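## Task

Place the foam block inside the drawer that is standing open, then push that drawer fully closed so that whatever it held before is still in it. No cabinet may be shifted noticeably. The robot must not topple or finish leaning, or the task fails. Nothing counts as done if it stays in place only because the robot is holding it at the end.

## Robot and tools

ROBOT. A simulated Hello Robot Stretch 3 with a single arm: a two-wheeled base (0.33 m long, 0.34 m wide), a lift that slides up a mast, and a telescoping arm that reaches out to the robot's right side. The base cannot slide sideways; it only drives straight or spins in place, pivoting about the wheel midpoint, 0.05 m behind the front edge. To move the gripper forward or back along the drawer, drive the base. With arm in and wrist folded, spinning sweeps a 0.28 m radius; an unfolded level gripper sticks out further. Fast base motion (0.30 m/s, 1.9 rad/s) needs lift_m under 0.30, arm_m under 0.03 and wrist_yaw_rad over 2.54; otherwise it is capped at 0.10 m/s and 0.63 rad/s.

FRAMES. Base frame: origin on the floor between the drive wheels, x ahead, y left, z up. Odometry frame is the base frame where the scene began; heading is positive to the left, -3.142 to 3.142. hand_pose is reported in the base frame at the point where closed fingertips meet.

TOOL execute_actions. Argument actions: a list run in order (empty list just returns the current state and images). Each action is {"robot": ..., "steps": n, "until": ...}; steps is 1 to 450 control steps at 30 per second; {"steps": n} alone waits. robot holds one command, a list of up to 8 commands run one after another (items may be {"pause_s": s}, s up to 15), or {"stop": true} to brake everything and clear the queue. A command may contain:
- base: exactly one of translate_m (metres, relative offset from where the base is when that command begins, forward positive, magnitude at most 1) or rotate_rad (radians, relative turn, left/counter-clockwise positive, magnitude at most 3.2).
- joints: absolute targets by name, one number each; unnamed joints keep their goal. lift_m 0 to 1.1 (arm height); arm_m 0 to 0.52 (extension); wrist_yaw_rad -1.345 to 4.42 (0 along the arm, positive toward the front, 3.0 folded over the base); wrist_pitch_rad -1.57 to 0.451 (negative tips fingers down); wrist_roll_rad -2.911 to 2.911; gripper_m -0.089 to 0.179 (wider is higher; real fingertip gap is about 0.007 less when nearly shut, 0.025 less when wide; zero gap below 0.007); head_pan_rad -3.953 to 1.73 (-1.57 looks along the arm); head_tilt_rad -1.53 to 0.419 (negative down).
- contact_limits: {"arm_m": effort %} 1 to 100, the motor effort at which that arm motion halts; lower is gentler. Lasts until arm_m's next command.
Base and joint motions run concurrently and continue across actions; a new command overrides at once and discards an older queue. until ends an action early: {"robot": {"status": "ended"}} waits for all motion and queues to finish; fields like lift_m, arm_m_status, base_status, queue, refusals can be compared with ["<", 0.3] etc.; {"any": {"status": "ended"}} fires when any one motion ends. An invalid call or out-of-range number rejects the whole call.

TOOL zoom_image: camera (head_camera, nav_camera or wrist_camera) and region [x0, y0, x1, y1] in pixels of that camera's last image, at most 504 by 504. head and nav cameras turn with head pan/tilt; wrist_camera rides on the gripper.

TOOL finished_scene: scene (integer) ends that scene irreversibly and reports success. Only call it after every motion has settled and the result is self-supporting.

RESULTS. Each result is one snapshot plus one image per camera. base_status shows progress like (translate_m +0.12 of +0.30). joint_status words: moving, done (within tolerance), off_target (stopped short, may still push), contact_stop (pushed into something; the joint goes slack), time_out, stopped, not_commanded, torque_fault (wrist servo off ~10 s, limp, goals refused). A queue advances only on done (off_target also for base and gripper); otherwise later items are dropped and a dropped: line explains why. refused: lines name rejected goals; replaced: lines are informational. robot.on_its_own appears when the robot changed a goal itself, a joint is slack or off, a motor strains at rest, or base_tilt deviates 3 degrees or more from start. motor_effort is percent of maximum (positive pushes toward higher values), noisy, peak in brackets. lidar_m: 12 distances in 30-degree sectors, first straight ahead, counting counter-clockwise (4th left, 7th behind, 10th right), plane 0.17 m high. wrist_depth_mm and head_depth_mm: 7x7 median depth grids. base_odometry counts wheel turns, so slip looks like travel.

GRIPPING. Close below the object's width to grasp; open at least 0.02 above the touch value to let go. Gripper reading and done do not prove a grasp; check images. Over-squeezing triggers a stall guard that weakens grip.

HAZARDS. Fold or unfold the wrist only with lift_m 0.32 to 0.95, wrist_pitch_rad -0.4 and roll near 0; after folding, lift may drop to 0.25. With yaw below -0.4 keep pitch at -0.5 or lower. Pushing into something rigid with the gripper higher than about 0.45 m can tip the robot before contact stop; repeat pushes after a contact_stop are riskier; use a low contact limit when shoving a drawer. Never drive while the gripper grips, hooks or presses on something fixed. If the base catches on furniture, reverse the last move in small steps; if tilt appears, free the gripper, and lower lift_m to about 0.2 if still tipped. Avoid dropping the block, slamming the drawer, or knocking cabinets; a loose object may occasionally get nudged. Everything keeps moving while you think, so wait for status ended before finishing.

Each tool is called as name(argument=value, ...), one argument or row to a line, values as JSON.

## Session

execute_actions(
  actions=[],
)

Scene clock: 0.00 s.
robot.base_odometry: x=+0.000 y=+0.000 heading=+0.000 (m, m, rad; robot's odometry frame)
robot.turned_by_wheels: +0.000 (rad since the last result)
robot.turned_by_imu: +0.000 (rad since the last result)
robot.base_tilt: forward=+1.2 right=-0.4 (deg)
robot.lidar_m: 2.32 2.02 1.42 2.31 2.73 2.17 2.04 1.74 1.26 1.42 2.02 2.02
robot.head_depth_mm: 2131 2185 2216 2241 2262 2305 2080 / 2284 2382 2428 2471 2489 2516 2093 / 2351 2610 2670 2706 2753 2734 2082 / 2350 2675 2704 2741 2765 2744 2083 / 2320 2439 2467 2488 2526 2532 2096 / 2195 2231 2268 2283 2336 2340 2111 / 2051 2064 2102 2116 2141 2172 2087
robot.base_status: not_commanded
robot.joint_positions: lift_m=+0.326 arm_m=+0.000 wrist_yaw_rad=+2.840 wrist_pitch_rad=-0.360 wrist_roll_rad=+0.000 gripper_m=+0.037 head_pan_rad=-0.001 head_tilt_rad=-0.022
robot.joint_goals: lift_m=+0.326 arm_m=+0.000 wrist_yaw_rad=+2.840 wrist_pitch_rad=-0.360 wrist_roll_rad=+0.000 gripper_m=+0.037 head_pan_rad=-0.001 head_tilt_rad=-0.022
robot.joint_status: lift_m=not_commanded arm_m=not_commanded wrist_yaw_rad=not_commanded wrist_pitch_rad=not_commanded wrist_roll_rad=not_commanded gripper_m=not_commanded head_pan_rad=not_commanded head_tilt_rad=not_commanded
robot.measured_speeds: translate_m=+0.000 rotate_rad=+0.000 lift_m=+0.000 arm_m=+0.000 wrist_yaw_rad=+0.000 wrist_pitch_rad=+0.000 wrist_roll_rad=+0.000 head_pan_rad=+0.000 head_tilt_rad=+0.000
robot: refusals=0 queue=idle queue_left=0
robot.motor_effort: left_wheel=+0 right_wheel=+0 lift_m=+35 arm_m=+0 wrist_yaw_rad=+0 wrist_pitch_rad=+9 wrist_roll_rad=+0 gripper_m=+0 head_pan_rad=+1 head_tilt_rad=+3 (%)
robot.hand_pose: x=+0.0476 y=+0.0763 z=+0.3519 quat_wxyz=(+0.230, +0.707, +0.021, +0.669) (m; robot's base frame)
robot.wrist_depth_mm: - - - - - - - / - - - - - - - / - - - - - - - / - - - - - 930 889 / - 886 827 807 764 742 698 / - 698 674 632 - 589 569 / 589 - 535 525 510 506 484
pictures: head_camera (sideways: a quarter turn clockwise sets it upright), nav_camera (sideways: a quarter turn counterclockwise sets it upright), wrist_camera
camera_calibration (this result's frames):
head_camera: T_world_to_cam=[[-0.103679, 0.0237781, -0.994327, 1.3206], [-0.0956571, 0.994842, 0.0337646, -0.0391132], [0.99, 0.098615, -0.10087, 0.0929022], [0, 0, 0, 1]] pos_world=[0.041204, -0.00165141, 1.3238]
nav_camera: T_world_to_cam=[[0.0367078, 0.0677512, 0.997027, -1.26046], [0.0831883, -0.994443, 0.0645129, -0.0343176], [0.995858, 0.0805728, -0.0421399, 0.00796685], [0, 0, 0, 1]] pos_world=[0.0411898, 0.050629, 1.25926]
wrist_camera: T_world_to_cam=[[0.921616, -0.382906, -0.0633016, 0.00381241], [-0.23314, -0.415821, -0.879055, 0.390286], [0.310273, 0.82491, -0.472498, 0.251681], [0, 0, 0, 1]] pos_world=[0.00938798, -0.0438651, 0.462243]
Images, in order (width x height): head_camera 896x504, nav_camera 672x504, wrist_camera 644x364.

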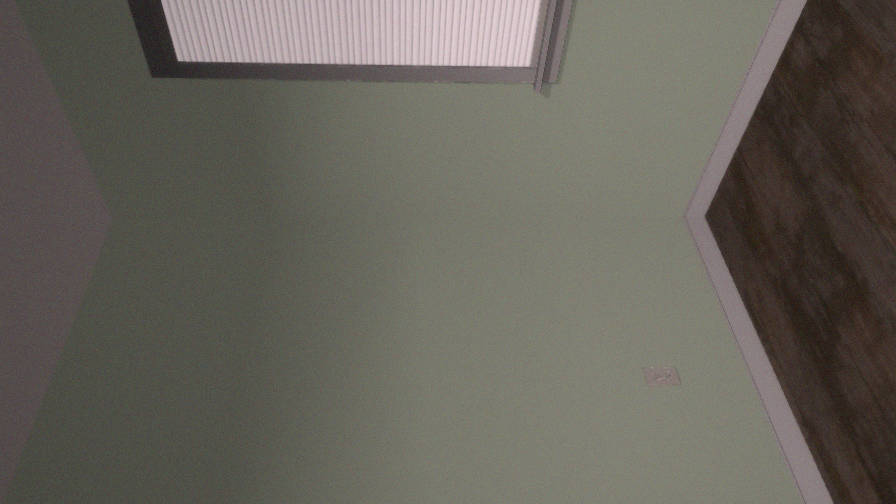

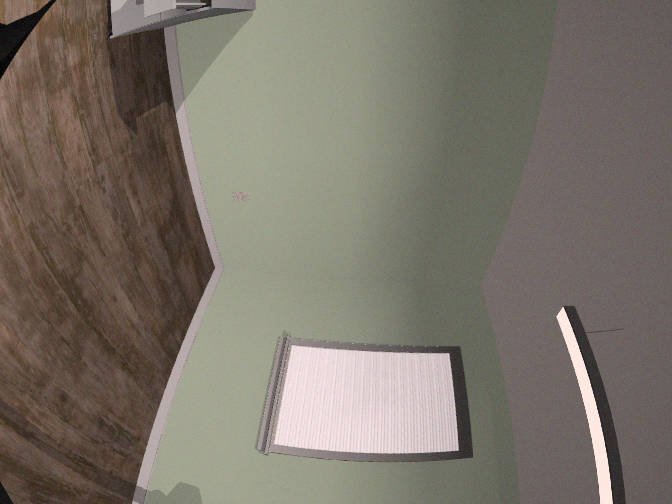

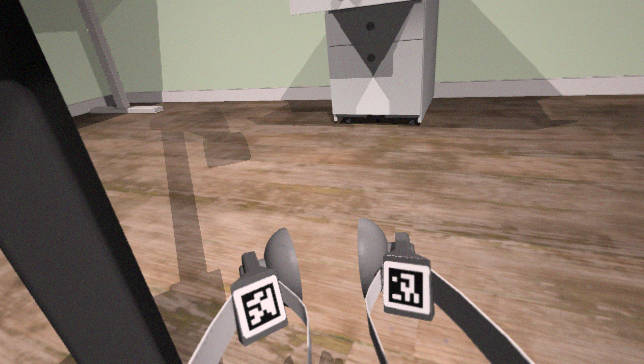

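execute_actions(
  actions=[
    {"robot":[{"joints":{"head_pan_rad":1.0,"head_tilt_rad":-0.5,"lift_m":0.28}}],"steps":450,"until":{"robot":{"status":"ended"}}},
  ],
)

execute_actions(
  actions=[
    {"robot":{"base":{"rotate_rad":2.0},"joints":{"head_pan_rad":0,"head_tilt_rad":-0.4}},"steps":450,"until":{"robot":{"status":"ended"}}},
  ],
)

Scene clock: 1.27 s.
robot.base_odometry: x=+0.000 y=+0.000 heading=+0.000 (m, m, rad; robot's odometry frame)
robot.turned_by_wheels: +0.000 (rad since the last result)
robot.turned_by_imu: +0.000 (rad since the last result)
robot.base_tilt: forward=+1.1 right=-0.5 (deg)
robot.lidar_m: 2.32 2.01 1.42 2.30 2.73 2.18 2.03 1.74 1.26 1.43 2.02 2.02
robot.head_depth_mm: 1672 1823 2005 2177 1885 1533 1294 / 1709 1870 1982 2181 1889 1535 1297 / 1757 1912 1803 1513 1787 1552 1304 / 1797 1982 1846 1512 1850 1557 1317 / 1842 2005 2234 1548 1941 1572 1326 / 1872 2076 2300 2468 1953 1579 1322 / 1931 2115 2379 2533 1963 1580 1327
robot.base_status: not_commanded
robot.joint_positions: lift_m=+0.281 arm_m=+0.000 wrist_yaw_rad=+2.840 wrist_pitch_rad=-0.360 wrist_roll_rad=+0.000 gripper_m=+0.037 head_pan_rad=+0.993 head_tilt_rad=-0.494
robot.joint_goals: lift_m=+0.280 arm_m=+0.000 wrist_yaw_rad=+2.840 wrist_pitch_rad=-0.360 wrist_roll_rad=+0.000 gripper_m=+0.037 head_pan_rad=+1.000 head_tilt_rad=-0.500
robot.joint_status: lift_m=done arm_m=not_commanded wrist_yaw_rad=not_commanded wrist_pitch_rad=not_commanded wrist_roll_rad=not_commanded gripper_m=not_commanded head_pan_rad=done head_tilt_rad=done
robot.measured_speeds: translate_m=+0.000 rotate_rad=+0.000 lift_m=+0.000 arm_m=+0.000 wrist_yaw_rad=+0.000 wrist_pitch_rad=+0.000 wrist_roll_rad=+0.000 head_pan_rad=+0.000 head_tilt_rad=+0.000
robot: refusals=0 queue=done queue_left=0
robot.motor_effort: left_wheel=+0(0) right_wheel=+0(0) lift_m=+19(35) arm_m=+0(0) wrist_yaw_rad=+0(0) wrist_pitch_rad=+9(9) wrist_roll_rad=+1(0) gripper_m=+0(1) head_pan_rad=+4(43) head_tilt_rad=-1(26) (%)
robot.hand_pose: x=+0.0476 y=+0.0763 z=+0.3065 quat_wxyz=(+0.230, +0.707, +0.021, +0.669) (m; robot's base frame)
robot.wrist_depth_mm: - - - - - - - / - - - - - - - / - - - - - - - / - - - 939 900 838 785 / - 803 756 715 704 648 630 / - 626 609 568 - 531 520 / 525 - 482 483 459 454 443
pictures: head_camera (sideways: a quarter turn clockwise sets it upright), nav_camera (sideways: a quarter turn counterclockwise sets it upright), wrist_camera
camera_calibration (this result's frames):
head_camera: T_world_to_cam=[[-0.316938, -0.442587, -0.838849, 1.11891], [-0.871981, 0.483892, 0.0741482, -0.0869189], [0.373096, 0.75496, -0.539291, 0.667241], [0, 0, 0, 1]] pos_world=[0.0298893, 0.0335348, 1.30488]
nav_camera: T_world_to_cam=[[0.208362, 0.443498, 0.871719, -1.09779], [0.889971, -0.455618, 0.0190775, 0.0199389], [0.405632, 0.77183, -0.489634, 0.593989], [0, 0, 0, 1]] pos_world=[-0.0299487, 0.0374945, 1.24742]
wrist_camera: T_world_to_cam=[[0.921615, -0.382909, -0.0632977, 0.000936039], [-0.233151, -0.415855, -0.879036, 0.350358], [0.310268, 0.824891, -0.472534, 0.230239], [0, 0, 0, 1]] pos_world=[0.00938799, -0.0438652, 0.416832]
Images, in order (width x height): head_camera 896x504, nav_camera 672x504, wrist_camera 644x364.

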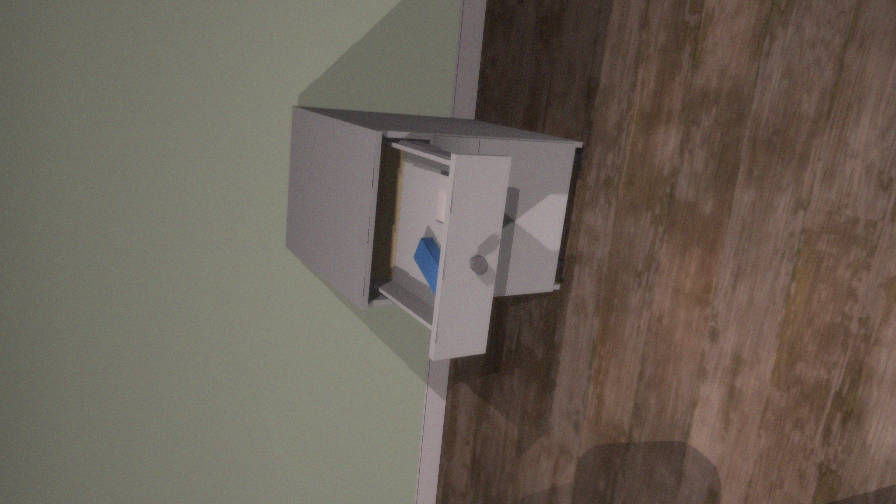

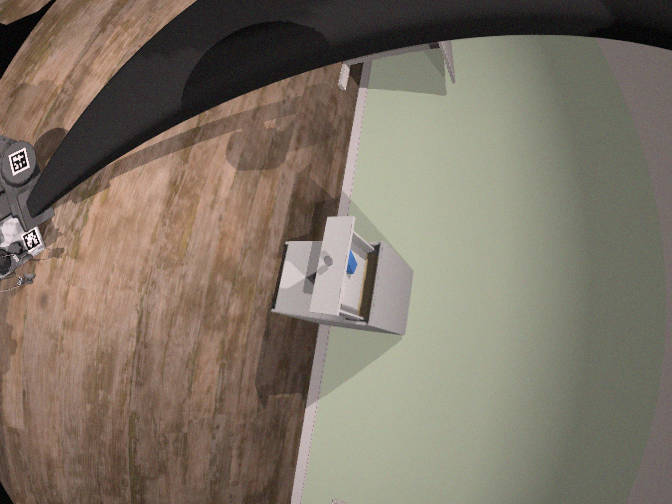

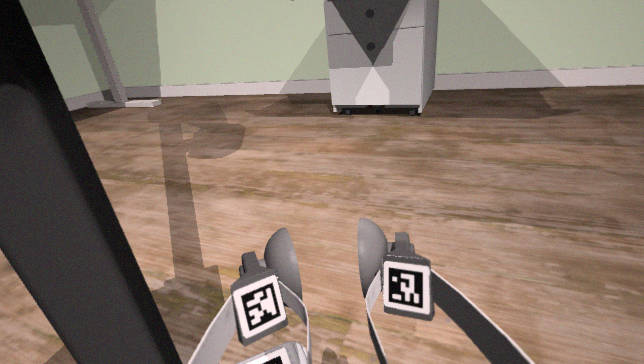

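Scene clock: 3.77 s.
robot.base_odometry: x=+0.000 y=+0.000 heading=+2.000 (m, m, rad; robot's odometry frame)
robot.turned_by_wheels: +2.000 (rad since the last result)
robot.turned_by_imu: +1.964 (rad since the last result)
robot.base_tilt: forward=+1.1 right=-0.5 (deg)
robot.lidar_m: 2.31 2.17 2.20 1.75 1.28 1.35 2.05 2.02 2.19 2.04 1.42 2.19
robot.head_depth_mm: 2762 2924 3204 2880 2102 1657 1369 / 2684 2837 3170 2913 2132 1670 1376 / 2609 2694 3050 2950 2149 1675 1384 / 2489 2649 2904 2978 2154 1678 1381 / 2411 2579 2799 2807 2174 1688 1391 / 2385 2525 2724 2835 2155 1711 1396 / 2310 2449 2649 2799 2176 1709 1404
robot.base_status: done (rotate_rad +1.9999 of +2.0000)
robot.joint_positions: lift_m=+0.281 arm_m=+0.000 wrist_yaw_rad=+2.840 wrist_pitch_rad=-0.360 wrist_roll_rad=+0.000 gripper_m=+0.037 head_pan_rad=+0.007 head_tilt_rad=-0.408
robot.joint_goals: lift_m=+0.280 arm_m=+0.000 wrist_yaw_rad=+2.840 wrist_pitch_rad=-0.360 wrist_roll_rad=+0.000 gripper_m=+0.037 head_pan_rad=+0.000 head_tilt_rad=-0.400
robot.joint_status: lift_m=done arm_m=not_commanded wrist_yaw_rad=not_commanded wrist_pitch_rad=not_commanded wrist_roll_rad=not_commanded gripper_m=not_commanded head_pan_rad=done head_tilt_rad=done
robot.measured_speeds: translate_m=+0.000 rotate_rad=+0.000 lift_m=+0.000 arm_m=+0.000 wrist_yaw_rad=+0.000 wrist_pitch_rad=+0.000 wrist_roll_rad=+0.000 head_pan_rad=+0.000 head_tilt_rad=+0.000
robot: refusals=0 queue=done queue_left=0
robot.motor_effort: left_wheel=-3(11) right_wheel=+2(13) lift_m=+18(18) arm_m=-1(1) wrist_yaw_rad=+1(0) wrist_pitch_rad=+9(9) wrist_roll_rad=+1(0) gripper_m=+1(0) head_pan_rad=-3(44) head_tilt_rad=+5(15) (%)
robot.hand_pose: x=+0.0476 y=+0.0763 z=+0.3065 quat_wxyz=(+0.230, +0.707, +0.021, +0.669) (m; robot's base frame)
robot.wrist_depth_mm: - - - - - - - / - - - - - - - / - - - - - - - / - - - 927 890 843 818 / - 779 759 725 704 654 619 / - 618 605 567 - 533 517 / 530 - 477 486 460 453 439
pictures: head_camera (sideways: a quarter turn clockwise sets it upright), nav_camera (sideways: a quarter turn counterclockwise sets it upright), wrist_camera
camera_calibration (this result's frames):
head_camera: T_world_to_cam=[[-0.47036, 0.0202975, -0.882241, 1.17644], [-0.08427, 0.994134, 0.0677997, -0.0834667], [0.878442, 0.106237, -0.46589, 0.568655], [0, 0, 0, 1]] pos_world=[0.0467845, -0.00131366, 1.30849]
nav_camera: T_world_to_cam=[[0.40856, 0.0707017, 0.909989, -1.14893], [0.10969, -0.993573, 0.0279479, 0.0131477], [0.906117, 0.0883986, -0.413689, 0.492114], [0, 0, 0, 1]] pos_world=[0.0220529, 0.0507926, 1.24873]
wrist_camera: T_world_to_cam=[[0.921615, -0.382909, -0.0632978, 0.000927133], [-0.233151, -0.415855, -0.879037, 0.350348], [0.310268, 0.824891, -0.472534, 0.230258], [0, 0, 0, 1]] pos_world=[0.00938802, -0.0438884, 0.416832]
Images, in order (width x height): head_camera 896x504, nav_camera 672x504, wrist_camera 644x364.

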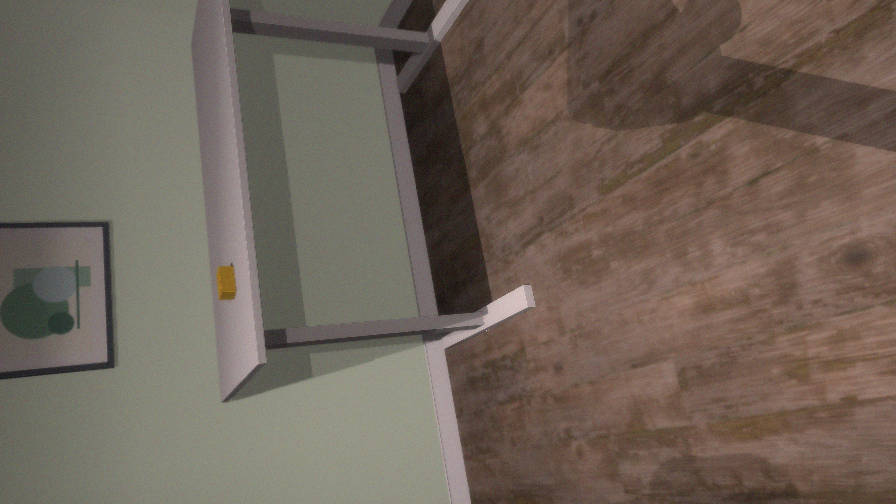

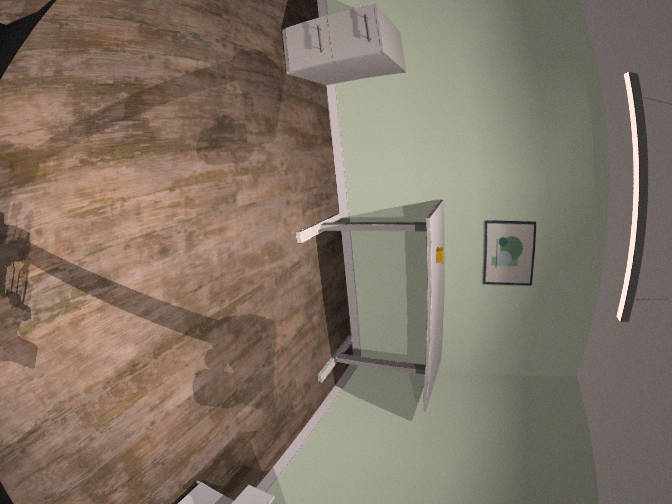

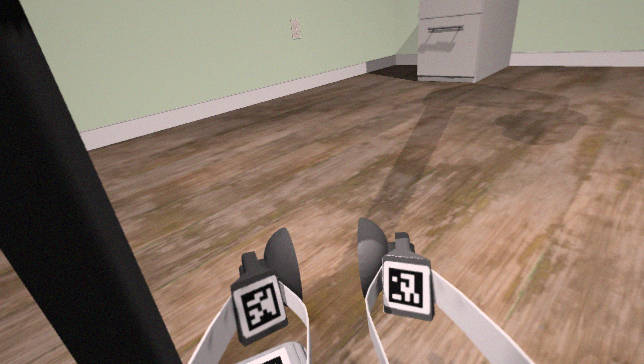

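execute_actions(
  actions=[
    {"robot":[{"base":{"rotate_rad":0.055}},{"base":{"translate_m":1.0}},{"base":{"translate_m":0.62}},{"base":{"rotate_rad":1.9},"joints":{"head_pan_rad":-1.65,"head_tilt_rad":-0.6,"wrist_pitch_rad":-0.4}},{"joints":{"lift_m":1.09}}],"steps":450,"until":{"robot":{"lift_m":[">",0.36]}}},
    {"robot":{"joints":{"wrist_yaw_rad":1.5}},"steps":450,"until":{"robot":{"lift_m":[">",1.0]}}},
    {"robot":{"joints":{"wrist_yaw_rad":0,"gripper_m":0.15,"wrist_pitch_rad":-0.7}},"steps":450,"until":{"robot":{"status":"ended"}}},
  ],
)

Scene clock: 25.00 s.
robot.base_odometry: x=-0.754 y=+1.434 heading=-2.328 (m, m, rad; robot's odometry frame)
robot.turned_by_wheels: +1.955 (rad since the last result)
robot.turned_by_imu: +1.920 (rad since the last result)
robot.base_tilt: forward=+1.1 right=-0.5 (deg)
robot.lidar_m: 2.27 2.35 2.48 3.50 1.34 1.37 1.48 1.38 1.27 0.75 1.25 1.39
robot.head_depth_mm: - - - - - - 1228 / - - - - - - 1231 / - - - - - 1383 1237 / 1045 1109 - 598 1599 1379 1234 / 1035 1096 777 602 1608 1426 1248 / 1033 1110 787 586 1666 1457 1254 / 1026 1140 1236 592 1637 1474 1262
robot.base_status: done (rotate_rad +1.8999 of +1.9000)
robot.joint_positions: lift_m=+1.089 arm_m=+0.000 wrist_yaw_rad=+0.003 wrist_pitch_rad=-0.709 wrist_roll_rad=+0.000 gripper_m=+0.150 head_pan_rad=-1.643 head_tilt_rad=-0.593
robot.joint_goals: lift_m=+1.090 arm_m=+0.000 wrist_yaw_rad=+0.000 wrist_pitch_rad=-0.700 wrist_roll_rad=+0.000 gripper_m=+0.150 head_pan_rad=-1.650 head_tilt_rad=-0.600
robot.joint_status: lift_m=done arm_m=not_commanded wrist_yaw_rad=done wrist_pitch_rad=done wrist_roll_rad=not_commanded gripper_m=done head_pan_rad=done head_tilt_rad=done
robot.measured_speeds: translate_m=+0.000 rotate_rad=+0.000 lift_m=+0.000 arm_m=+0.000 wrist_yaw_rad=+0.000 wrist_pitch_rad=+0.000 wrist_roll_rad=+0.000 head_pan_rad=+0.000 head_tilt_rad=+0.000
robot: refusals=0 queue=done queue_left=0
robot.motor_effort: left_wheel=-3(12) right_wheel=+3(13) lift_m=+49(50) arm_m=-1(1) wrist_yaw_rad=-2(2) wrist_pitch_rad=+6(10) wrist_roll_rad=+0(1) gripper_m=+1(94) head_pan_rad=-4(40) head_tilt_rad=-3(17) (%)
robot.hand_pose: x=-0.0211 y=-0.3233 z=+1.0429 quat_wxyz=(+0.664, +0.247, -0.662, -0.245) (m; robot's base frame)
robot.wrist_depth_mm: 847 844 651 628 600 575 556 / 937 926 505 446 466 452 441 / - 434 414 396 382 374 367 / - 355 343 336 329 322 321 / - 302 297 303 - - - / - 293 - - - - - / - - - - - - -
pictures: head_camera (sideways: a quarter turn clockwise sets it upright), nav_camera (sideways: a quarter turn counterclockwise sets it upright), wrist_camera
camera_calibration (this result's frames):
head_camera: T_world_to_cam=[[0.0686206, 0.621176, -0.780661, 1.0407], [0.99669, -0.008495, 0.0808501, -0.107033], [0.0435904, -0.783625, -0.619703, 0.773863], [0, 0, 0, 1]] pos_world=[0.00153206, -0.0409493, 1.30065]
nav_camera: T_world_to_cam=[[0.0265441, -0.572911, 0.819187, -1.02818], [-0.999384, -0.0340284, 0.00858476, 0.0451262], [0.0229573, -0.818911, -0.573462, 0.705389], [0, 0, 0, 1]] pos_world=[0.0561967, -0.0098706, 1.2464]
wrist_camera: T_world_to_cam=[[-0.994049, 0.10524, -0.0281171, 0.0385143], [0.097126, 0.739416, -0.666206, 0.974013], [-0.0493214, -0.664972, -0.745238, 0.724302], [0, 0, 0, 1]] pos_world=[-0.0205932, -0.242613, 1.18975]
Images, in order (width x height): head_camera 896x504, nav_camera 672x504, wrist_camera 644x364.

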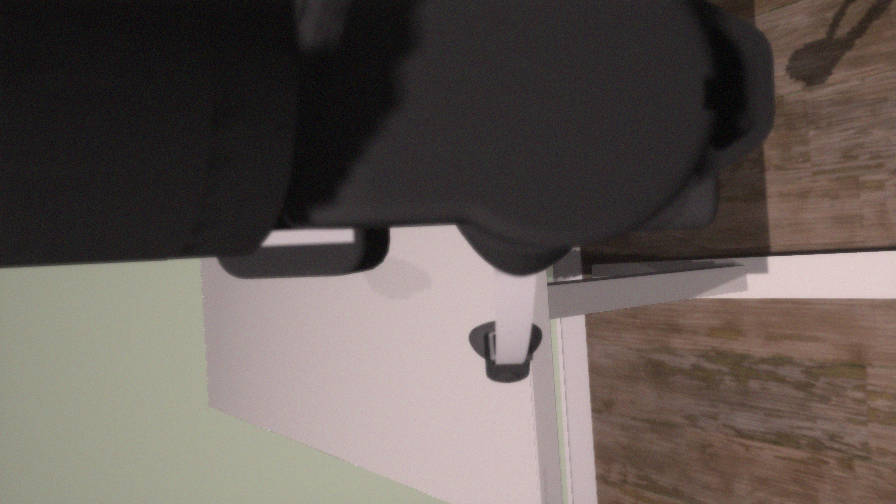

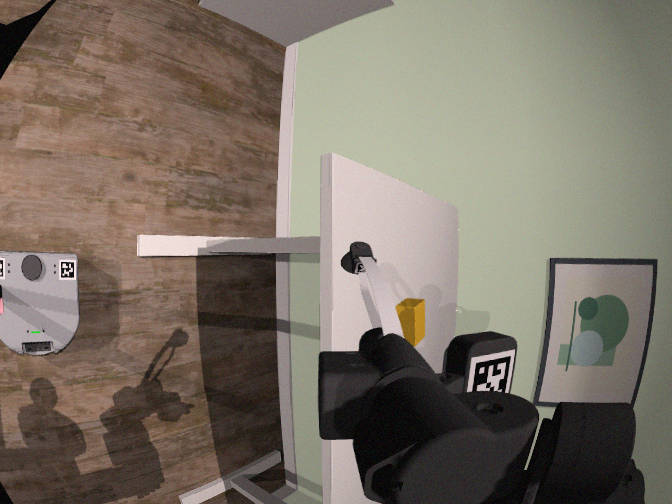

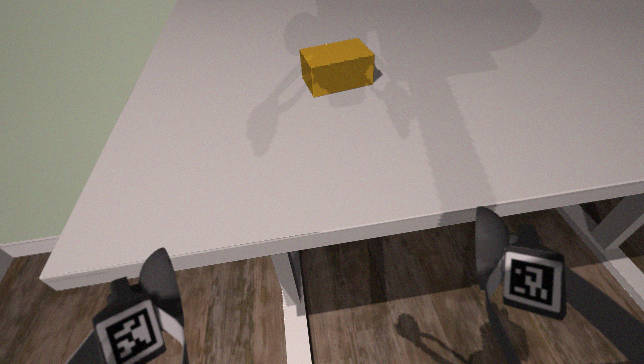

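execute_actions(
  actions=[
    {"robot":{"base":{"translate_m":-0.09},"joints":{"wrist_yaw_rad":0.2,"arm_m":0.25,"lift_m":1.05,"gripper_m":0.175}},"steps":450,"until":{"robot":{"status":"ended"}}},
  ],
)

Scene clock: 28.07 s.
robot.base_odometry: x=-0.692 y=+1.499 heading=-2.328 (m, m, rad; robot's odometry frame)
robot.turned_by_wheels: +0.000 (rad since the last result)
robot.turned_by_imu: -0.001 (rad since the last result)
robot.base_tilt: forward=+1.1 right=-0.5 (deg)
robot.lidar_m: 1.81 2.43 2.57 3.51 1.28 1.38 1.39 1.30 1.27 0.77 0.77 1.46
robot.head_depth_mm: - 1092 746 564 1657 1428 1227 / - - 752 569 1668 1432 1236 / - - 693 573 1659 1441 1235 / 1022 - 674 577 1643 1443 1247 / 1035 1096 819 582 1097 1351 1226 / 1037 1103 789 587 1625 1463 1252 / 1031 1114 792 590 1665 1478 1259
robot.base_status: done (translate_m -0.0900 of -0.0900)
robot.joint_positions: lift_m=+1.051 arm_m=+0.250 wrist_yaw_rad=+0.199 wrist_pitch_rad=-0.711 wrist_roll_rad=+0.000 gripper_m=+0.175 head_pan_rad=-1.643 head_tilt_rad=-0.593
robot.joint_goals: lift_m=+1.050 arm_m=+0.250 wrist_yaw_rad=+0.200 wrist_pitch_rad=-0.700 wrist_roll_rad=+0.000 gripper_m=+0.175 head_pan_rad=-1.650 head_tilt_rad=-0.600
robot.joint_status: lift_m=done arm_m=done wrist_yaw_rad=done wrist_pitch_rad=done wrist_roll_rad=not_commanded gripper_m=done head_pan_rad=done head_tilt_rad=done
robot.measured_speeds: translate_m=+0.000 rotate_rad=+0.000 lift_m=+0.000 arm_m=+0.000 wrist_yaw_rad=+0.000 wrist_pitch_rad=+0.000 wrist_roll_rad=+0.000 head_pan_rad=+0.000 head_tilt_rad=+0.000
robot: refusals=0 queue=done queue_left=0
robot.motor_effort: left_wheel=-3(9) right_wheel=+3(3) lift_m=+19(48) arm_m=+4(5) wrist_yaw_rad=+1(2) wrist_pitch_rad=+7(6) wrist_roll_rad=+0(0) gripper_m=+1(89) head_pan_rad=-3(4) head_tilt_rad=-2(3) (%)
robot.hand_pose: x=+0.0136 y=-0.5697 z=+1.0039 quat_wxyz=(+0.684, +0.311, -0.635, -0.179) (m; robot's base frame)
robot.wrist_depth_mm: 732 710 542 521 500 477 460 / 828 433 414 402 389 377 367 / 938 348 340 255 310 315 301 / 302 293 288 228 256 267 261 / 256 252 246 240 238 237 232 / 227 224 217 213 210 206 - / 203 194 194 190 187 186 181
pictures: head_camera (sideways: a quarter turn clockwise sets it upright), nav_camera (sideways: a quarter turn counterclockwise sets it upright), wrist_camera
camera_calibration (this result's frames):
head_camera: T_world_to_cam=[[0.0687205, 0.621165, -0.780661, 1.0407], [0.996689, -0.00865539, 0.0808501, -0.107033], [0.0434643, -0.783632, -0.619703, 0.773864], [0, 0, 0, 1]] pos_world=[0.00152547, -0.0409486, 1.30065]
nav_camera: T_world_to_cam=[[0.0264519, -0.572916, 0.819187, -1.02818], [-0.999389, -0.0338676, 0.00858476, 0.0451262], [0.0228255, -0.818914, -0.573462, 0.70539], [0, 0, 0, 1]] pos_world=[0.0561951, -0.00987867, 1.2464]
wrist_camera: T_world_to_cam=[[-0.995523, -0.0902874, -0.027972, -0.0136294], [-0.0488805, 0.745054, -0.665211, 1.131], [0.0809008, -0.660865, -0.746131, 0.534538], [0, 0, 0, 1]] pos_world=[-0.00152908, -0.490628, 1.15081]
Images, in order (width x height): head_camera 896x504, nav_camera 672x504, wrist_camera 644x364.

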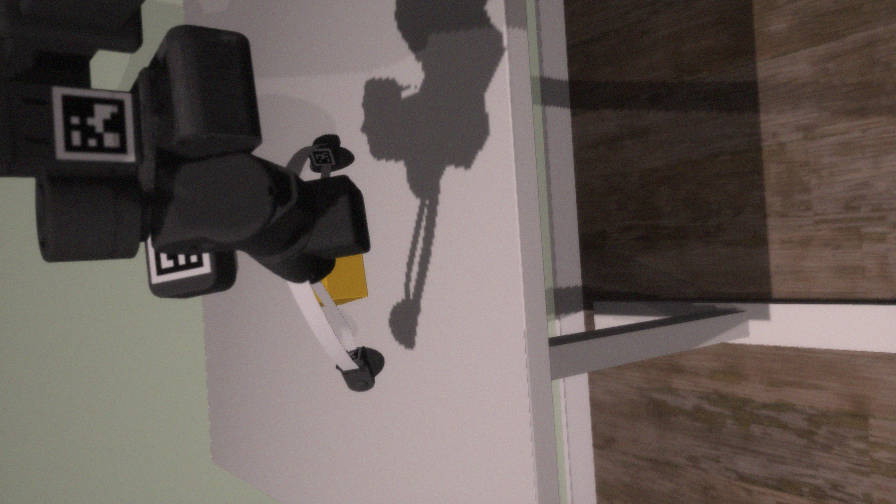

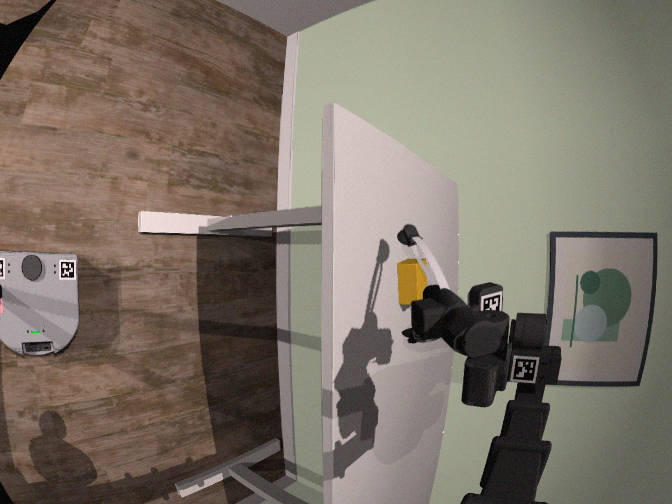

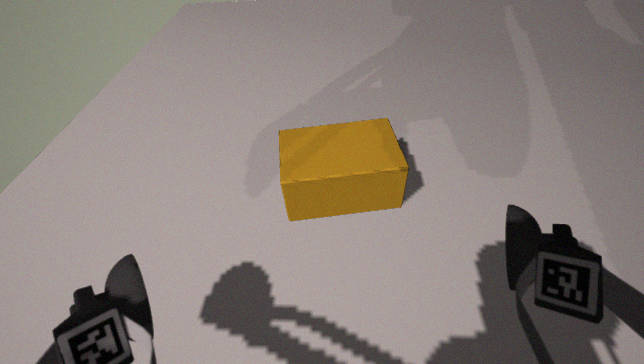

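execute_actions(
  actions=[
    {"robot":[{"joints":{"arm_m":0.352,"lift_m":1.012}},{"joints":{"gripper_m":0.14}}],"steps":450,"until":{"robot":{"status":"ended"}}},
  ],
)

Scene clock: 30.87 s.
robot.base_odometry: x=-0.692 y=+1.499 heading=-2.328 (m, m, rad; robot's odometry frame)
robot.turned_by_wheels: +0.000 (rad since the last result)
robot.turned_by_imu: +0.000 (rad since the last result)
robot.base_tilt: forward=+1.2 right=-0.4 (deg)
robot.lidar_m: 1.81 2.43 2.58 3.50 1.28 1.38 1.39 1.30 1.27 0.77 0.77 1.46
robot.head_depth_mm: 1028 - 742 565 1670 1423 1227 / 1024 - 753 569 1673 1436 1237 / 1023 - 726 573 1677 1434 1236 / 1033 - 675 578 1644 1447 1241 / 1038 1102 780 582 1097 1347 1225 / 1033 1102 785 587 1626 1458 1253 / 1031 1114 793 591 1660 1475 1259
robot.base_status: done (translate_m -0.0900 of -0.0900)
robot.joint_positions: lift_m=+1.013 arm_m=+0.352 wrist_yaw_rad=+0.199 wrist_pitch_rad=-0.711 wrist_roll_rad=+0.000 gripper_m=+0.140 head_pan_rad=-1.643 head_tilt_rad=-0.593
robot.joint_goals: lift_m=+1.012 arm_m=+0.352 wrist_yaw_rad=+0.200 wrist_pitch_rad=-0.700 wrist_roll_rad=+0.000 gripper_m=+0.140 head_pan_rad=-1.650 head_tilt_rad=-0.600
robot.joint_status: lift_m=done arm_m=done wrist_yaw_rad=done wrist_pitch_rad=done wrist_roll_rad=not_commanded gripper_m=done head_pan_rad=done head_tilt_rad=done
robot.measured_speeds: translate_m=+0.000 rotate_rad=+0.000 lift_m=+0.000 arm_m=+0.000 wrist_yaw_rad=+0.000 wrist_pitch_rad=+0.000 wrist_roll_rad=+0.000 head_pan_rad=+0.000 head_tilt_rad=+0.000
robot: refusals=0 queue=done queue_left=0
robot.motor_effort: left_wheel=-2(2) right_wheel=+3(3) lift_m=+19(15) arm_m=+4(4) wrist_yaw_rad=+1(2) wrist_pitch_rad=+7(7) wrist_roll_rad=+0(0) gripper_m=+0(96) head_pan_rad=-4(4) head_tilt_rad=-2(2) (%)
robot.hand_pose: x=+0.0136 y=-0.6717 z=+0.9659 quat_wxyz=(+0.684, +0.311, -0.635, -0.179) (m; robot's base frame)
robot.wrist_depth_mm: 627 463 439 416 401 383 374 / 685 348 339 326 318 306 295 / 293 282 275 268 262 253 246 / 243 237 231 226 218 215 211 / 209 205 152 142 143 192 184 / 182 184 133 128 129 - 166 / 162 - 152 149 150 150 146
pictures: head_camera (sideways: a quarter turn clockwise sets it upright), nav_camera (sideways: a quarter turn counterclockwise sets it upright), wrist_camera
camera_calibration (this result's frames):
head_camera: T_world_to_cam=[[0.0687213, 0.621165, -0.780661, 1.0407], [0.996689, -0.00865659, 0.0808501, -0.107033], [0.0434634, -0.783632, -0.619703, 0.773864], [0, 0, 0, 1]] pos_world=[0.00152542, -0.0409485, 1.30065]
nav_camera: T_world_to_cam=[[0.0264513, -0.572916, 0.819187, -1.02818], [-0.999389, -0.0338664, 0.00858476, 0.0451262], [0.0228246, -0.818914, -0.573462, 0.70539], [0, 0, 0, 1]] pos_world=[0.0561951, -0.00987872, 1.2464]
wrist_camera: T_world_to_cam=[[-0.995523, -0.0902848, -0.0279619, -0.0239114], [-0.0488928, 0.745115, -0.665141, 1.18167], [0.0808869, -0.660797, -0.746194, 0.438893], [0, 0, 0, 1]] pos_world=[-0.0015298, -0.592621, 1.11281]
Images, in order (width x height): head_camera 896x504, nav_camera 672x504, wrist_camera 644x364.

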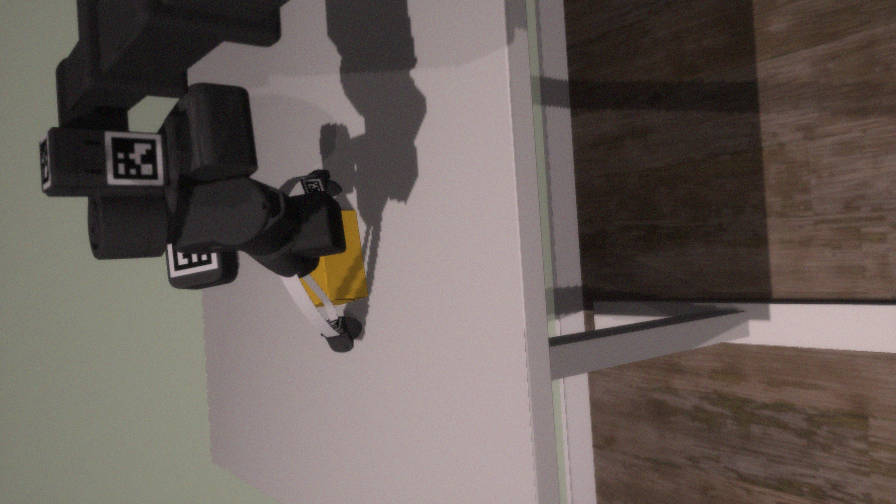

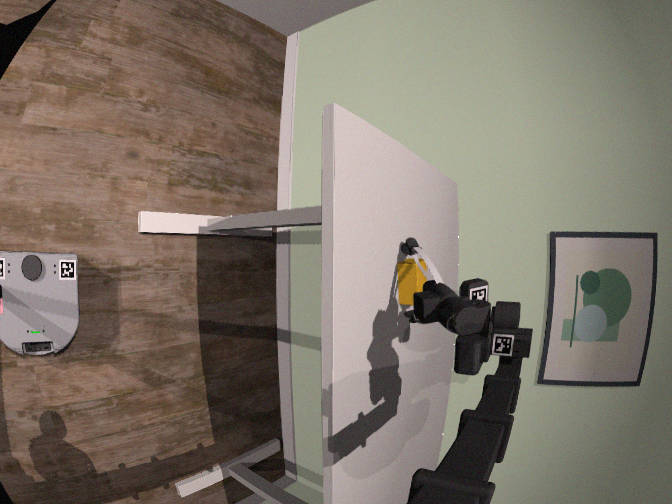

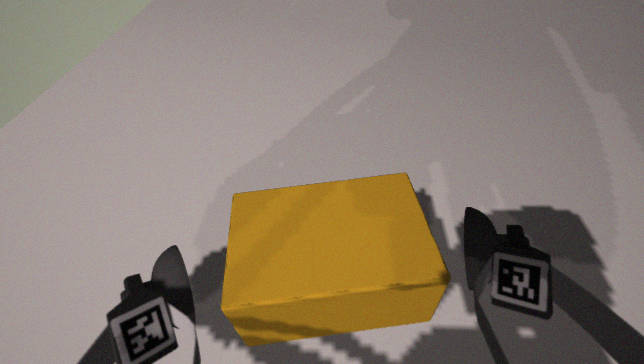

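execute_actions(
  actions=[
    {"robot":[{"base":{"translate_m":-0.006}},{"joints":{"gripper_m":0.06}},{"joints":{"lift_m":1.06}},{"base":{"translate_m":-0.03},"joints":{"arm_m":0,"wrist_yaw_rad":0}}],"steps":450,"until":{"robot":{"status":"ended"}}},
  ],
)

execute_actions(
  actions=[
    {"robot":[{"base":{"rotate_rad":-1.57}},{"base":{"translate_m":-1.0},"joints":{"lift_m":0.78,"head_pan_rad":-1.85,"head_tilt_rad":-0.8}}],"steps":450,"until":{"robot":{"status":"ended"}}},
    {"steps":100,"until":{"robot":{"status":"ended"}}},
  ],
)

Scene clock: 38.23 s.
robot.base_odometry: x=-0.667 y=+1.525 heading=-2.328 (m, m, rad; robot's odometry frame)
robot.turned_by_wheels: +0.000 (rad since the last result)
robot.turned_by_imu: -0.001 (rad since the last result)
robot.base_tilt: forward=+1.1 right=-0.5 (deg)
robot.lidar_m: 1.82 2.48 2.62 3.50 1.26 1.38 1.36 1.28 1.27 0.78 0.78 1.50
robot.head_depth_mm: 1057 - - - - - 1202 / 1052 1122 - - - - 1174 / 1050 1122 - - - - 1210 / 1043 1119 809 556 371 1435 1247 / 1040 1103 777 582 1604 1380 1229 / 1035 1107 787 586 1062 1432 1254 / 1029 1107 793 591 1666 1465 1257
robot.base_status: done (translate_m -0.0300 of -0.0300)
robot.joint_positions: lift_m=+1.059 arm_m=+0.000 wrist_yaw_rad=+0.001 wrist_pitch_rad=-0.713 wrist_roll_rad=+0.000 gripper_m=+0.061 head_pan_rad=-1.643 head_tilt_rad=-0.593
robot.joint_goals: lift_m=+1.060 arm_m=+0.000 wrist_yaw_rad=+0.000 wrist_pitch_rad=-0.700 wrist_roll_rad=+0.000 gripper_m=+0.060 head_pan_rad=-1.650 head_tilt_rad=-0.600
robot.joint_status: lift_m=done arm_m=done wrist_yaw_rad=done wrist_pitch_rad=done wrist_roll_rad=not_commanded gripper_m=done head_pan_rad=done head_tilt_rad=done
robot.measured_speeds: translate_m=+0.000 rotate_rad=+0.000 lift_m=+0.000 arm_m=+0.000 wrist_yaw_rad=+0.000 wrist_pitch_rad=+0.000 wrist_roll_rad=+0.000 head_pan_rad=+0.000 head_tilt_rad=+0.000
robot: refusals=0 queue=done queue_left=0
robot.motor_effort: left_wheel=-3(8) right_wheel=+2(6) lift_m=+49(51) arm_m=-5(5) wrist_yaw_rad=-1(2) wrist_pitch_rad=+8(8) wrist_roll_rad=+0(0) gripper_m=-19(98) head_pan_rad=-4(3) head_tilt_rad=-2(3) (%)
robot.hand_pose: x=-0.0213 y=-0.3233 z=+1.0122 quat_wxyz=(+0.663, +0.247, -0.662, -0.247) (m; robot's base frame)
robot.wrist_depth_mm: 818 595 565 543 523 498 478 / 488 448 436 423 407 397 382 / 375 364 354 345 336 326 319 / 315 306 298 163 285 296 - / 271 273 151 141 140 - - / - - 127 129 131 - - / - - - - - - -
pictures: head_camera (sideways: a quarter turn clockwise sets it upright), nav_camera (sideways: a quarter turn counterclockwise sets it upright), wrist_camera
camera_calibration (this result's frames):
head_camera: T_world_to_cam=[[0.068722, 0.621165, -0.780661, 1.0407], [0.996689, -0.00865777, 0.0808501, -0.107033], [0.0434625, -0.783632, -0.619703, 0.773864], [0, 0, 0, 1]] pos_world=[0.00152537, -0.0409485, 1.30065]
nav_camera: T_world_to_cam=[[0.0264506, -0.572916, 0.819187, -1.02818], [-0.99939, -0.0338652, 0.00858476, 0.0451262], [0.0228236, -0.818914, -0.573462, 0.70539], [0, 0, 0, 1]] pos_world=[0.0561951, -0.00987878, 1.2464]
wrist_camera: T_world_to_cam=[[-0.993905, 0.1067, -0.0276984, 0.0374541], [0.0981287, 0.741867, -0.663328, 0.951441], [-0.0502288, -0.662003, -0.747816, 0.704996], [0, 0, 0, 1]] pos_world=[-0.0207267, -0.24313, 1.15936]
Images, in order (width x height): head_camera 896x504, nav_camera 672x504, wrist_camera 644x364.

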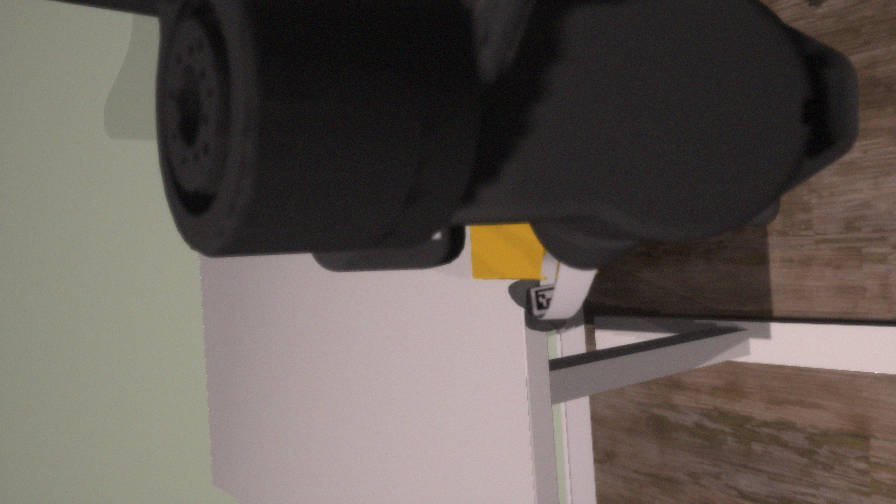

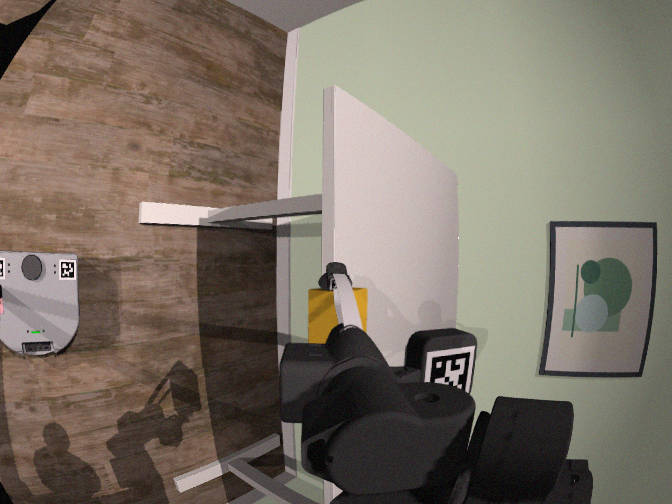

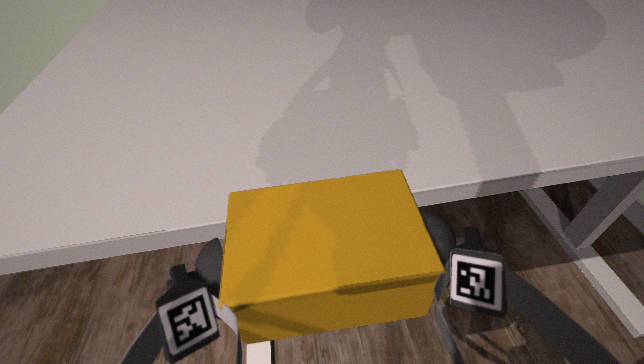

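Scene clock: 53.27 s.
robot.base_odometry: x=+0.060 y=+0.839 heading=+2.385 (m, m, rad; robot's odometry frame)
robot.turned_by_wheels: -1.570 (rad since the last result)
robot.turned_by_imu: -1.552 (rad since the last result)
robot.base_tilt: forward=+1.1 right=-0.5 (deg)
robot.lidar_m: 1.75 2.06 2.11 2.38 2.33 2.65 2.54 2.00 0.82 0.79 1.41 1.91
robot.head_depth_mm: 1379 1598 1884 1686 1427 - - / 1348 1531 1118 1003 1400 - - / 1310 1294 1093 1023 876 - - / 1277 1297 1076 1011 811 - 1136 / 1245 1314 1076 1098 1357 1282 1165 / 1222 1349 1600 1765 1506 1320 1167 / 1192 1349 1572 1749 1517 1318 1175
robot.base_status: done (translate_m -1.0000 of -1.0000)
robot.joint_positions: lift_m=+0.781 arm_m=+0.000 wrist_yaw_rad=+0.001 wrist_pitch_rad=-0.713 wrist_roll_rad=+0.000 gripper_m=+0.061 head_pan_rad=-1.843 head_tilt_rad=-0.790
robot.joint_goals: lift_m=+0.780 arm_m=+0.000 wrist_yaw_rad=+0.000 wrist_pitch_rad=-0.700 wrist_roll_rad=+0.000 gripper_m=+0.060 head_pan_rad=-1.850 head_tilt_rad=-0.800
robot.joint_status: lift_m=done arm_m=done wrist_yaw_rad=done wrist_pitch_rad=done wrist_roll_rad=not_commanded gripper_m=done head_pan_rad=done head_tilt_rad=done
robot.measured_speeds: translate_m=+0.000 rotate_rad=+0.000 lift_m=+0.000 arm_m=+0.000 wrist_yaw_rad=+0.000 wrist_pitch_rad=+0.000 wrist_roll_rad=+0.000 head_pan_rad=+0.000 head_tilt_rad=+0.000
robot: refusals=0 queue=done queue_left=0
robot.motor_effort: left_wheel=+2(9) right_wheel=-2(7) lift_m=+19(50) arm_m=-5(5) wrist_yaw_rad=-1(1) wrist_pitch_rad=+8(8) wrist_roll_rad=+1(0) gripper_m=-20(20) head_pan_rad=-4(22) head_tilt_rad=-4(20) (%)
robot.hand_pose: x=-0.0213 y=-0.3232 z=+0.7334 quat_wxyz=(+0.663, +0.247, -0.662, -0.247) (m; robot's base frame)
robot.wrist_depth_mm: 969 - - 611 607 - - / - - - 684 681 - - / - - - 593 558 522 - / - - - 164 361 383 415 / - - 151 142 140 994 973 / 976 996 127 129 131 - 881 / 878 875 815 795 815 804 803
pictures: head_camera (sideways: a quarter turn clockwise sets it upright), nav_camera (sideways: a quarter turn counterclockwise sets it upright), wrist_camera
camera_calibration (this result's frames):
head_camera: T_world_to_cam=[[0.228356, 0.730552, -0.643542, 0.861031], [0.970585, -0.222618, 0.0916874, -0.12096], [-0.0762816, -0.64555, -0.759899, 0.956938], [0, 0, 0, 1]] pos_world=[-0.00622248, -0.0382056, 1.29238]
nav_camera: T_world_to_cam=[[-0.127812, -0.710419, 0.692076, -0.861561], [-0.986145, 0.16543, -0.0123051, 0.0722412], [-0.105749, -0.68406, -0.72172, 0.899023], [0, 0, 0, 1]] pos_world=[0.0561932, -0.00903409, 1.246]
wrist_camera: T_world_to_cam=[[-0.993905, 0.106708, -0.0276941, 0.0297275], [0.098136, 0.741929, -0.663258, 0.766433], [-0.0502277, -0.661933, -0.747878, 0.496562], [0, 0, 0, 1]] pos_world=[-0.0207272, -0.24312, 0.880534]
Images, in order (width x height): head_camera 896x504, nav_camera 672x504, wrist_camera 644x364.

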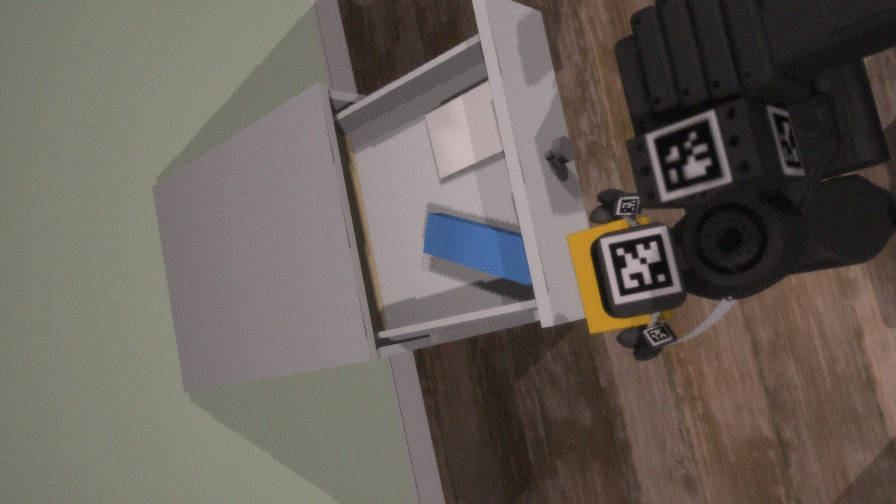

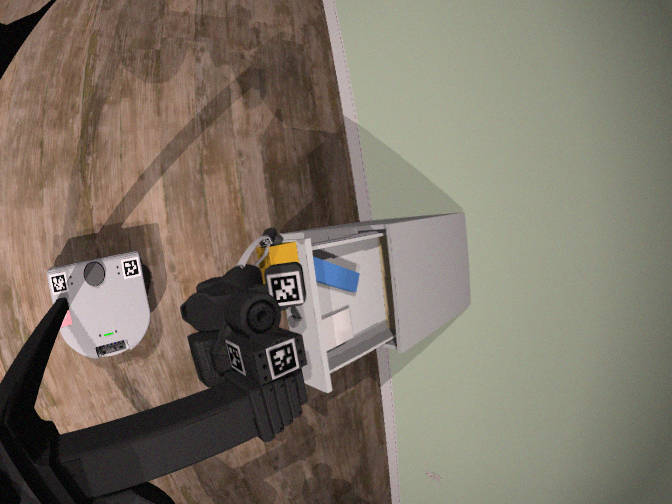

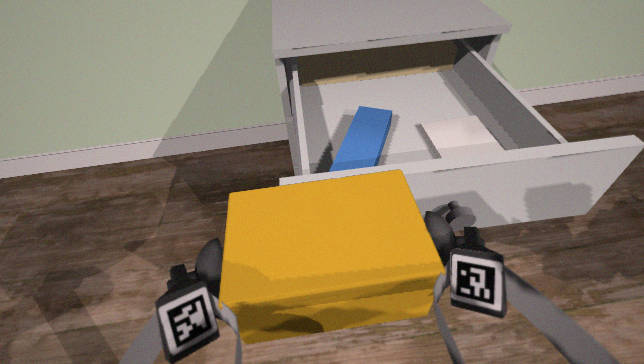

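execute_actions(
  actions=[
    {"robot":[{"base":{"translate_m":-0.2},"joints":{"arm_m":0.40,"lift_m":0.73}}],"steps":450,"until":{"robot":{"status":"ended"}}},
    {"robot":{"joints":{"lift_m":0.64,"head_pan_rad":-1.6}},"steps":450,"until":{"robot":{"status":"ended"}}},
  ],
)

Scene clock: 58.90 s.
robot.base_odometry: x=+0.205 y=+0.702 heading=+2.385 (m, m, rad; robot's odometry frame)
robot.turned_by_wheels: +0.000 (rad since the last result)
robot.turned_by_imu: -0.001 (rad since the last result)
robot.base_tilt: forward=+1.1 right=-0.5 (deg)
robot.lidar_m: 1.95 2.21 2.38 2.26 1.96 2.44 2.35 2.00 1.44 0.79 1.42 1.91
robot.head_depth_mm: 1253 1443 1695 1701 1456 - - / 1248 1375 1078 - 877 1283 1149 / 1247 1287 1066 963 878 1301 1152 / 1252 1301 1073 990 884 1304 1158 / 1246 1343 1075 1015 885 1301 1162 / 1243 1432 1673 1754 1448 1317 1170 / 1243 1424 1678 1780 1517 1326 1179
robot.base_status: done (translate_m -0.2000 of -0.2000)
robot.joint_positions: lift_m=+0.641 arm_m=+0.400 wrist_yaw_rad=+0.001 wrist_pitch_rad=-0.714 wrist_roll_rad=+0.000 gripper_m=+0.061 head_pan_rad=-1.607 head_tilt_rad=-0.790
robot.joint_goals: lift_m=+0.640 arm_m=+0.400 wrist_yaw_rad=+0.000 wrist_pitch_rad=-0.700 wrist_roll_rad=+0.000 gripper_m=+0.060 head_pan_rad=-1.600 head_tilt_rad=-0.800
robot.joint_status: lift_m=done arm_m=done wrist_yaw_rad=done wrist_pitch_rad=done wrist_roll_rad=not_commanded gripper_m=done head_pan_rad=done head_tilt_rad=done
robot.measured_speeds: translate_m=+0.000 rotate_rad=+0.000 lift_m=+0.000 arm_m=+0.000 wrist_yaw_rad=+0.000 wrist_pitch_rad=+0.000 wrist_roll_rad=+0.000 head_pan_rad=+0.000 head_tilt_rad=+0.000
robot: refusals=0 queue=done queue_left=0
robot.motor_effort: left_wheel=+3(4) right_wheel=-2(7) lift_m=+19(20) arm_m=+4(5) wrist_yaw_rad=-1(1) wrist_pitch_rad=+8(8) wrist_roll_rad=+0(0) gripper_m=-20(19) head_pan_rad=+4(25) head_tilt_rad=-4(5) (%)
robot.hand_pose: x=-0.0214 y=-0.7226 z=+0.5933 quat_wxyz=(+0.663, +0.248, -0.662, -0.247) (m; robot's base frame)
robot.wrist_depth_mm: 279 268 255 245 234 225 802 / 211 203 198 191 184 181 184 / 174 174 176 290 301 255 - / 254 301 304 163 286 248 959 / 246 274 150 142 139 240 200 / 232 240 127 129 130 - 177 / 216 217 175 200 202 201 170
pictures: head_camera (sideways: a quarter turn clockwise sets it upright), nav_camera (sideways: a quarter turn counterclockwise sets it upright), wrist_camera
camera_calibration (this result's frames):
head_camera: T_world_to_cam=[[0.0514478, 0.763953, -0.643217, 0.861687], [0.995734, 0.0101567, 0.0917071, -0.121139], [0.0765929, -0.645191, -0.760172, 0.95636], [0, 0, 0, 1]] pos_world=[0.00304043, -0.0400228, 1.29236]
nav_camera: T_world_to_cam=[[0.041614, -0.720917, 0.691771, -0.862196], [-0.99751, -0.0694306, -0.01235, 0.072369], [0.0569334, -0.689535, -0.722012, 0.89841], [0, 0, 0, 1]] pos_world=[0.0569187, 0.00293757, 1.246]
wrist_camera: T_world_to_cam=[[-0.993856, 0.107175, -0.0276273, 0.0686772], [0.0984715, 0.742294, -0.662799, 0.969786], [-0.0505278, -0.661448, -0.748287, 0.128039], [0, 0, 0, 1]] pos_world=[-0.0207715, -0.642536, 0.74048]
Images, in order (width x height): head_camera 896x504, nav_camera 672x504, wrist_camera 644x364.

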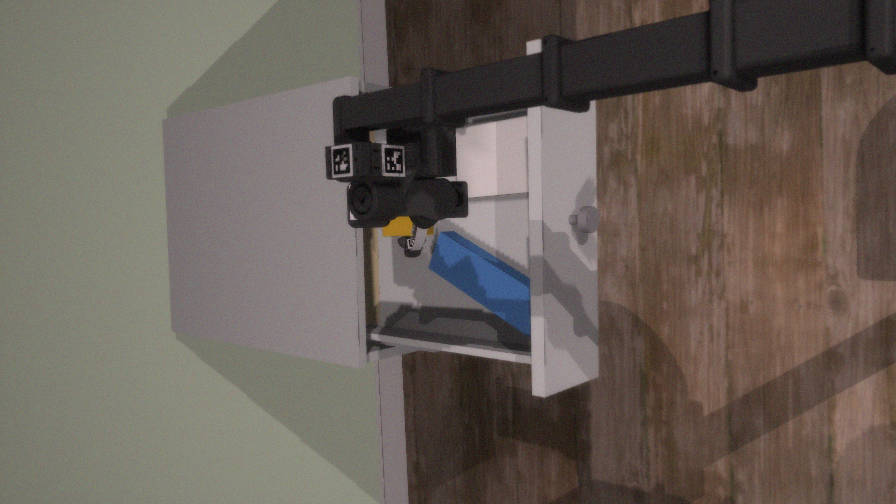

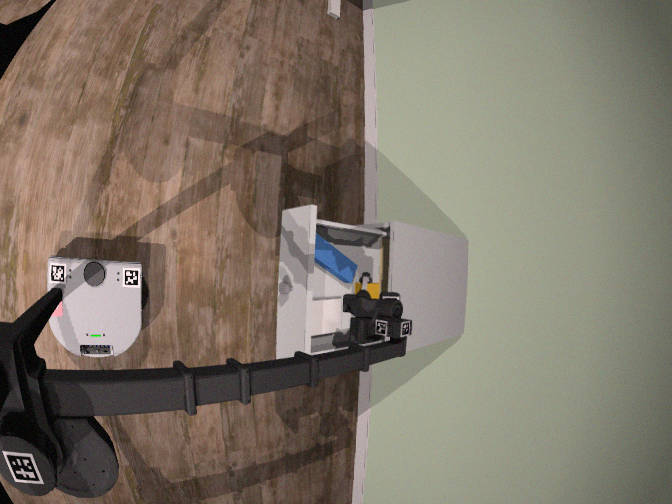

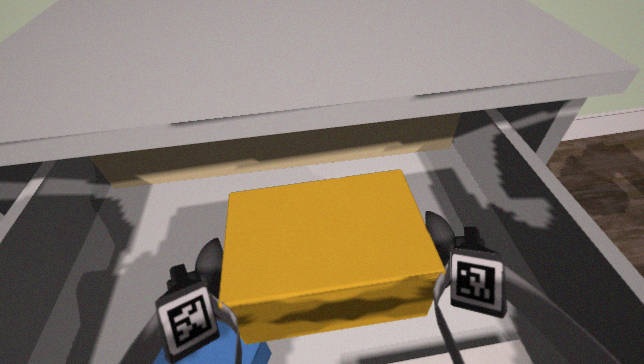

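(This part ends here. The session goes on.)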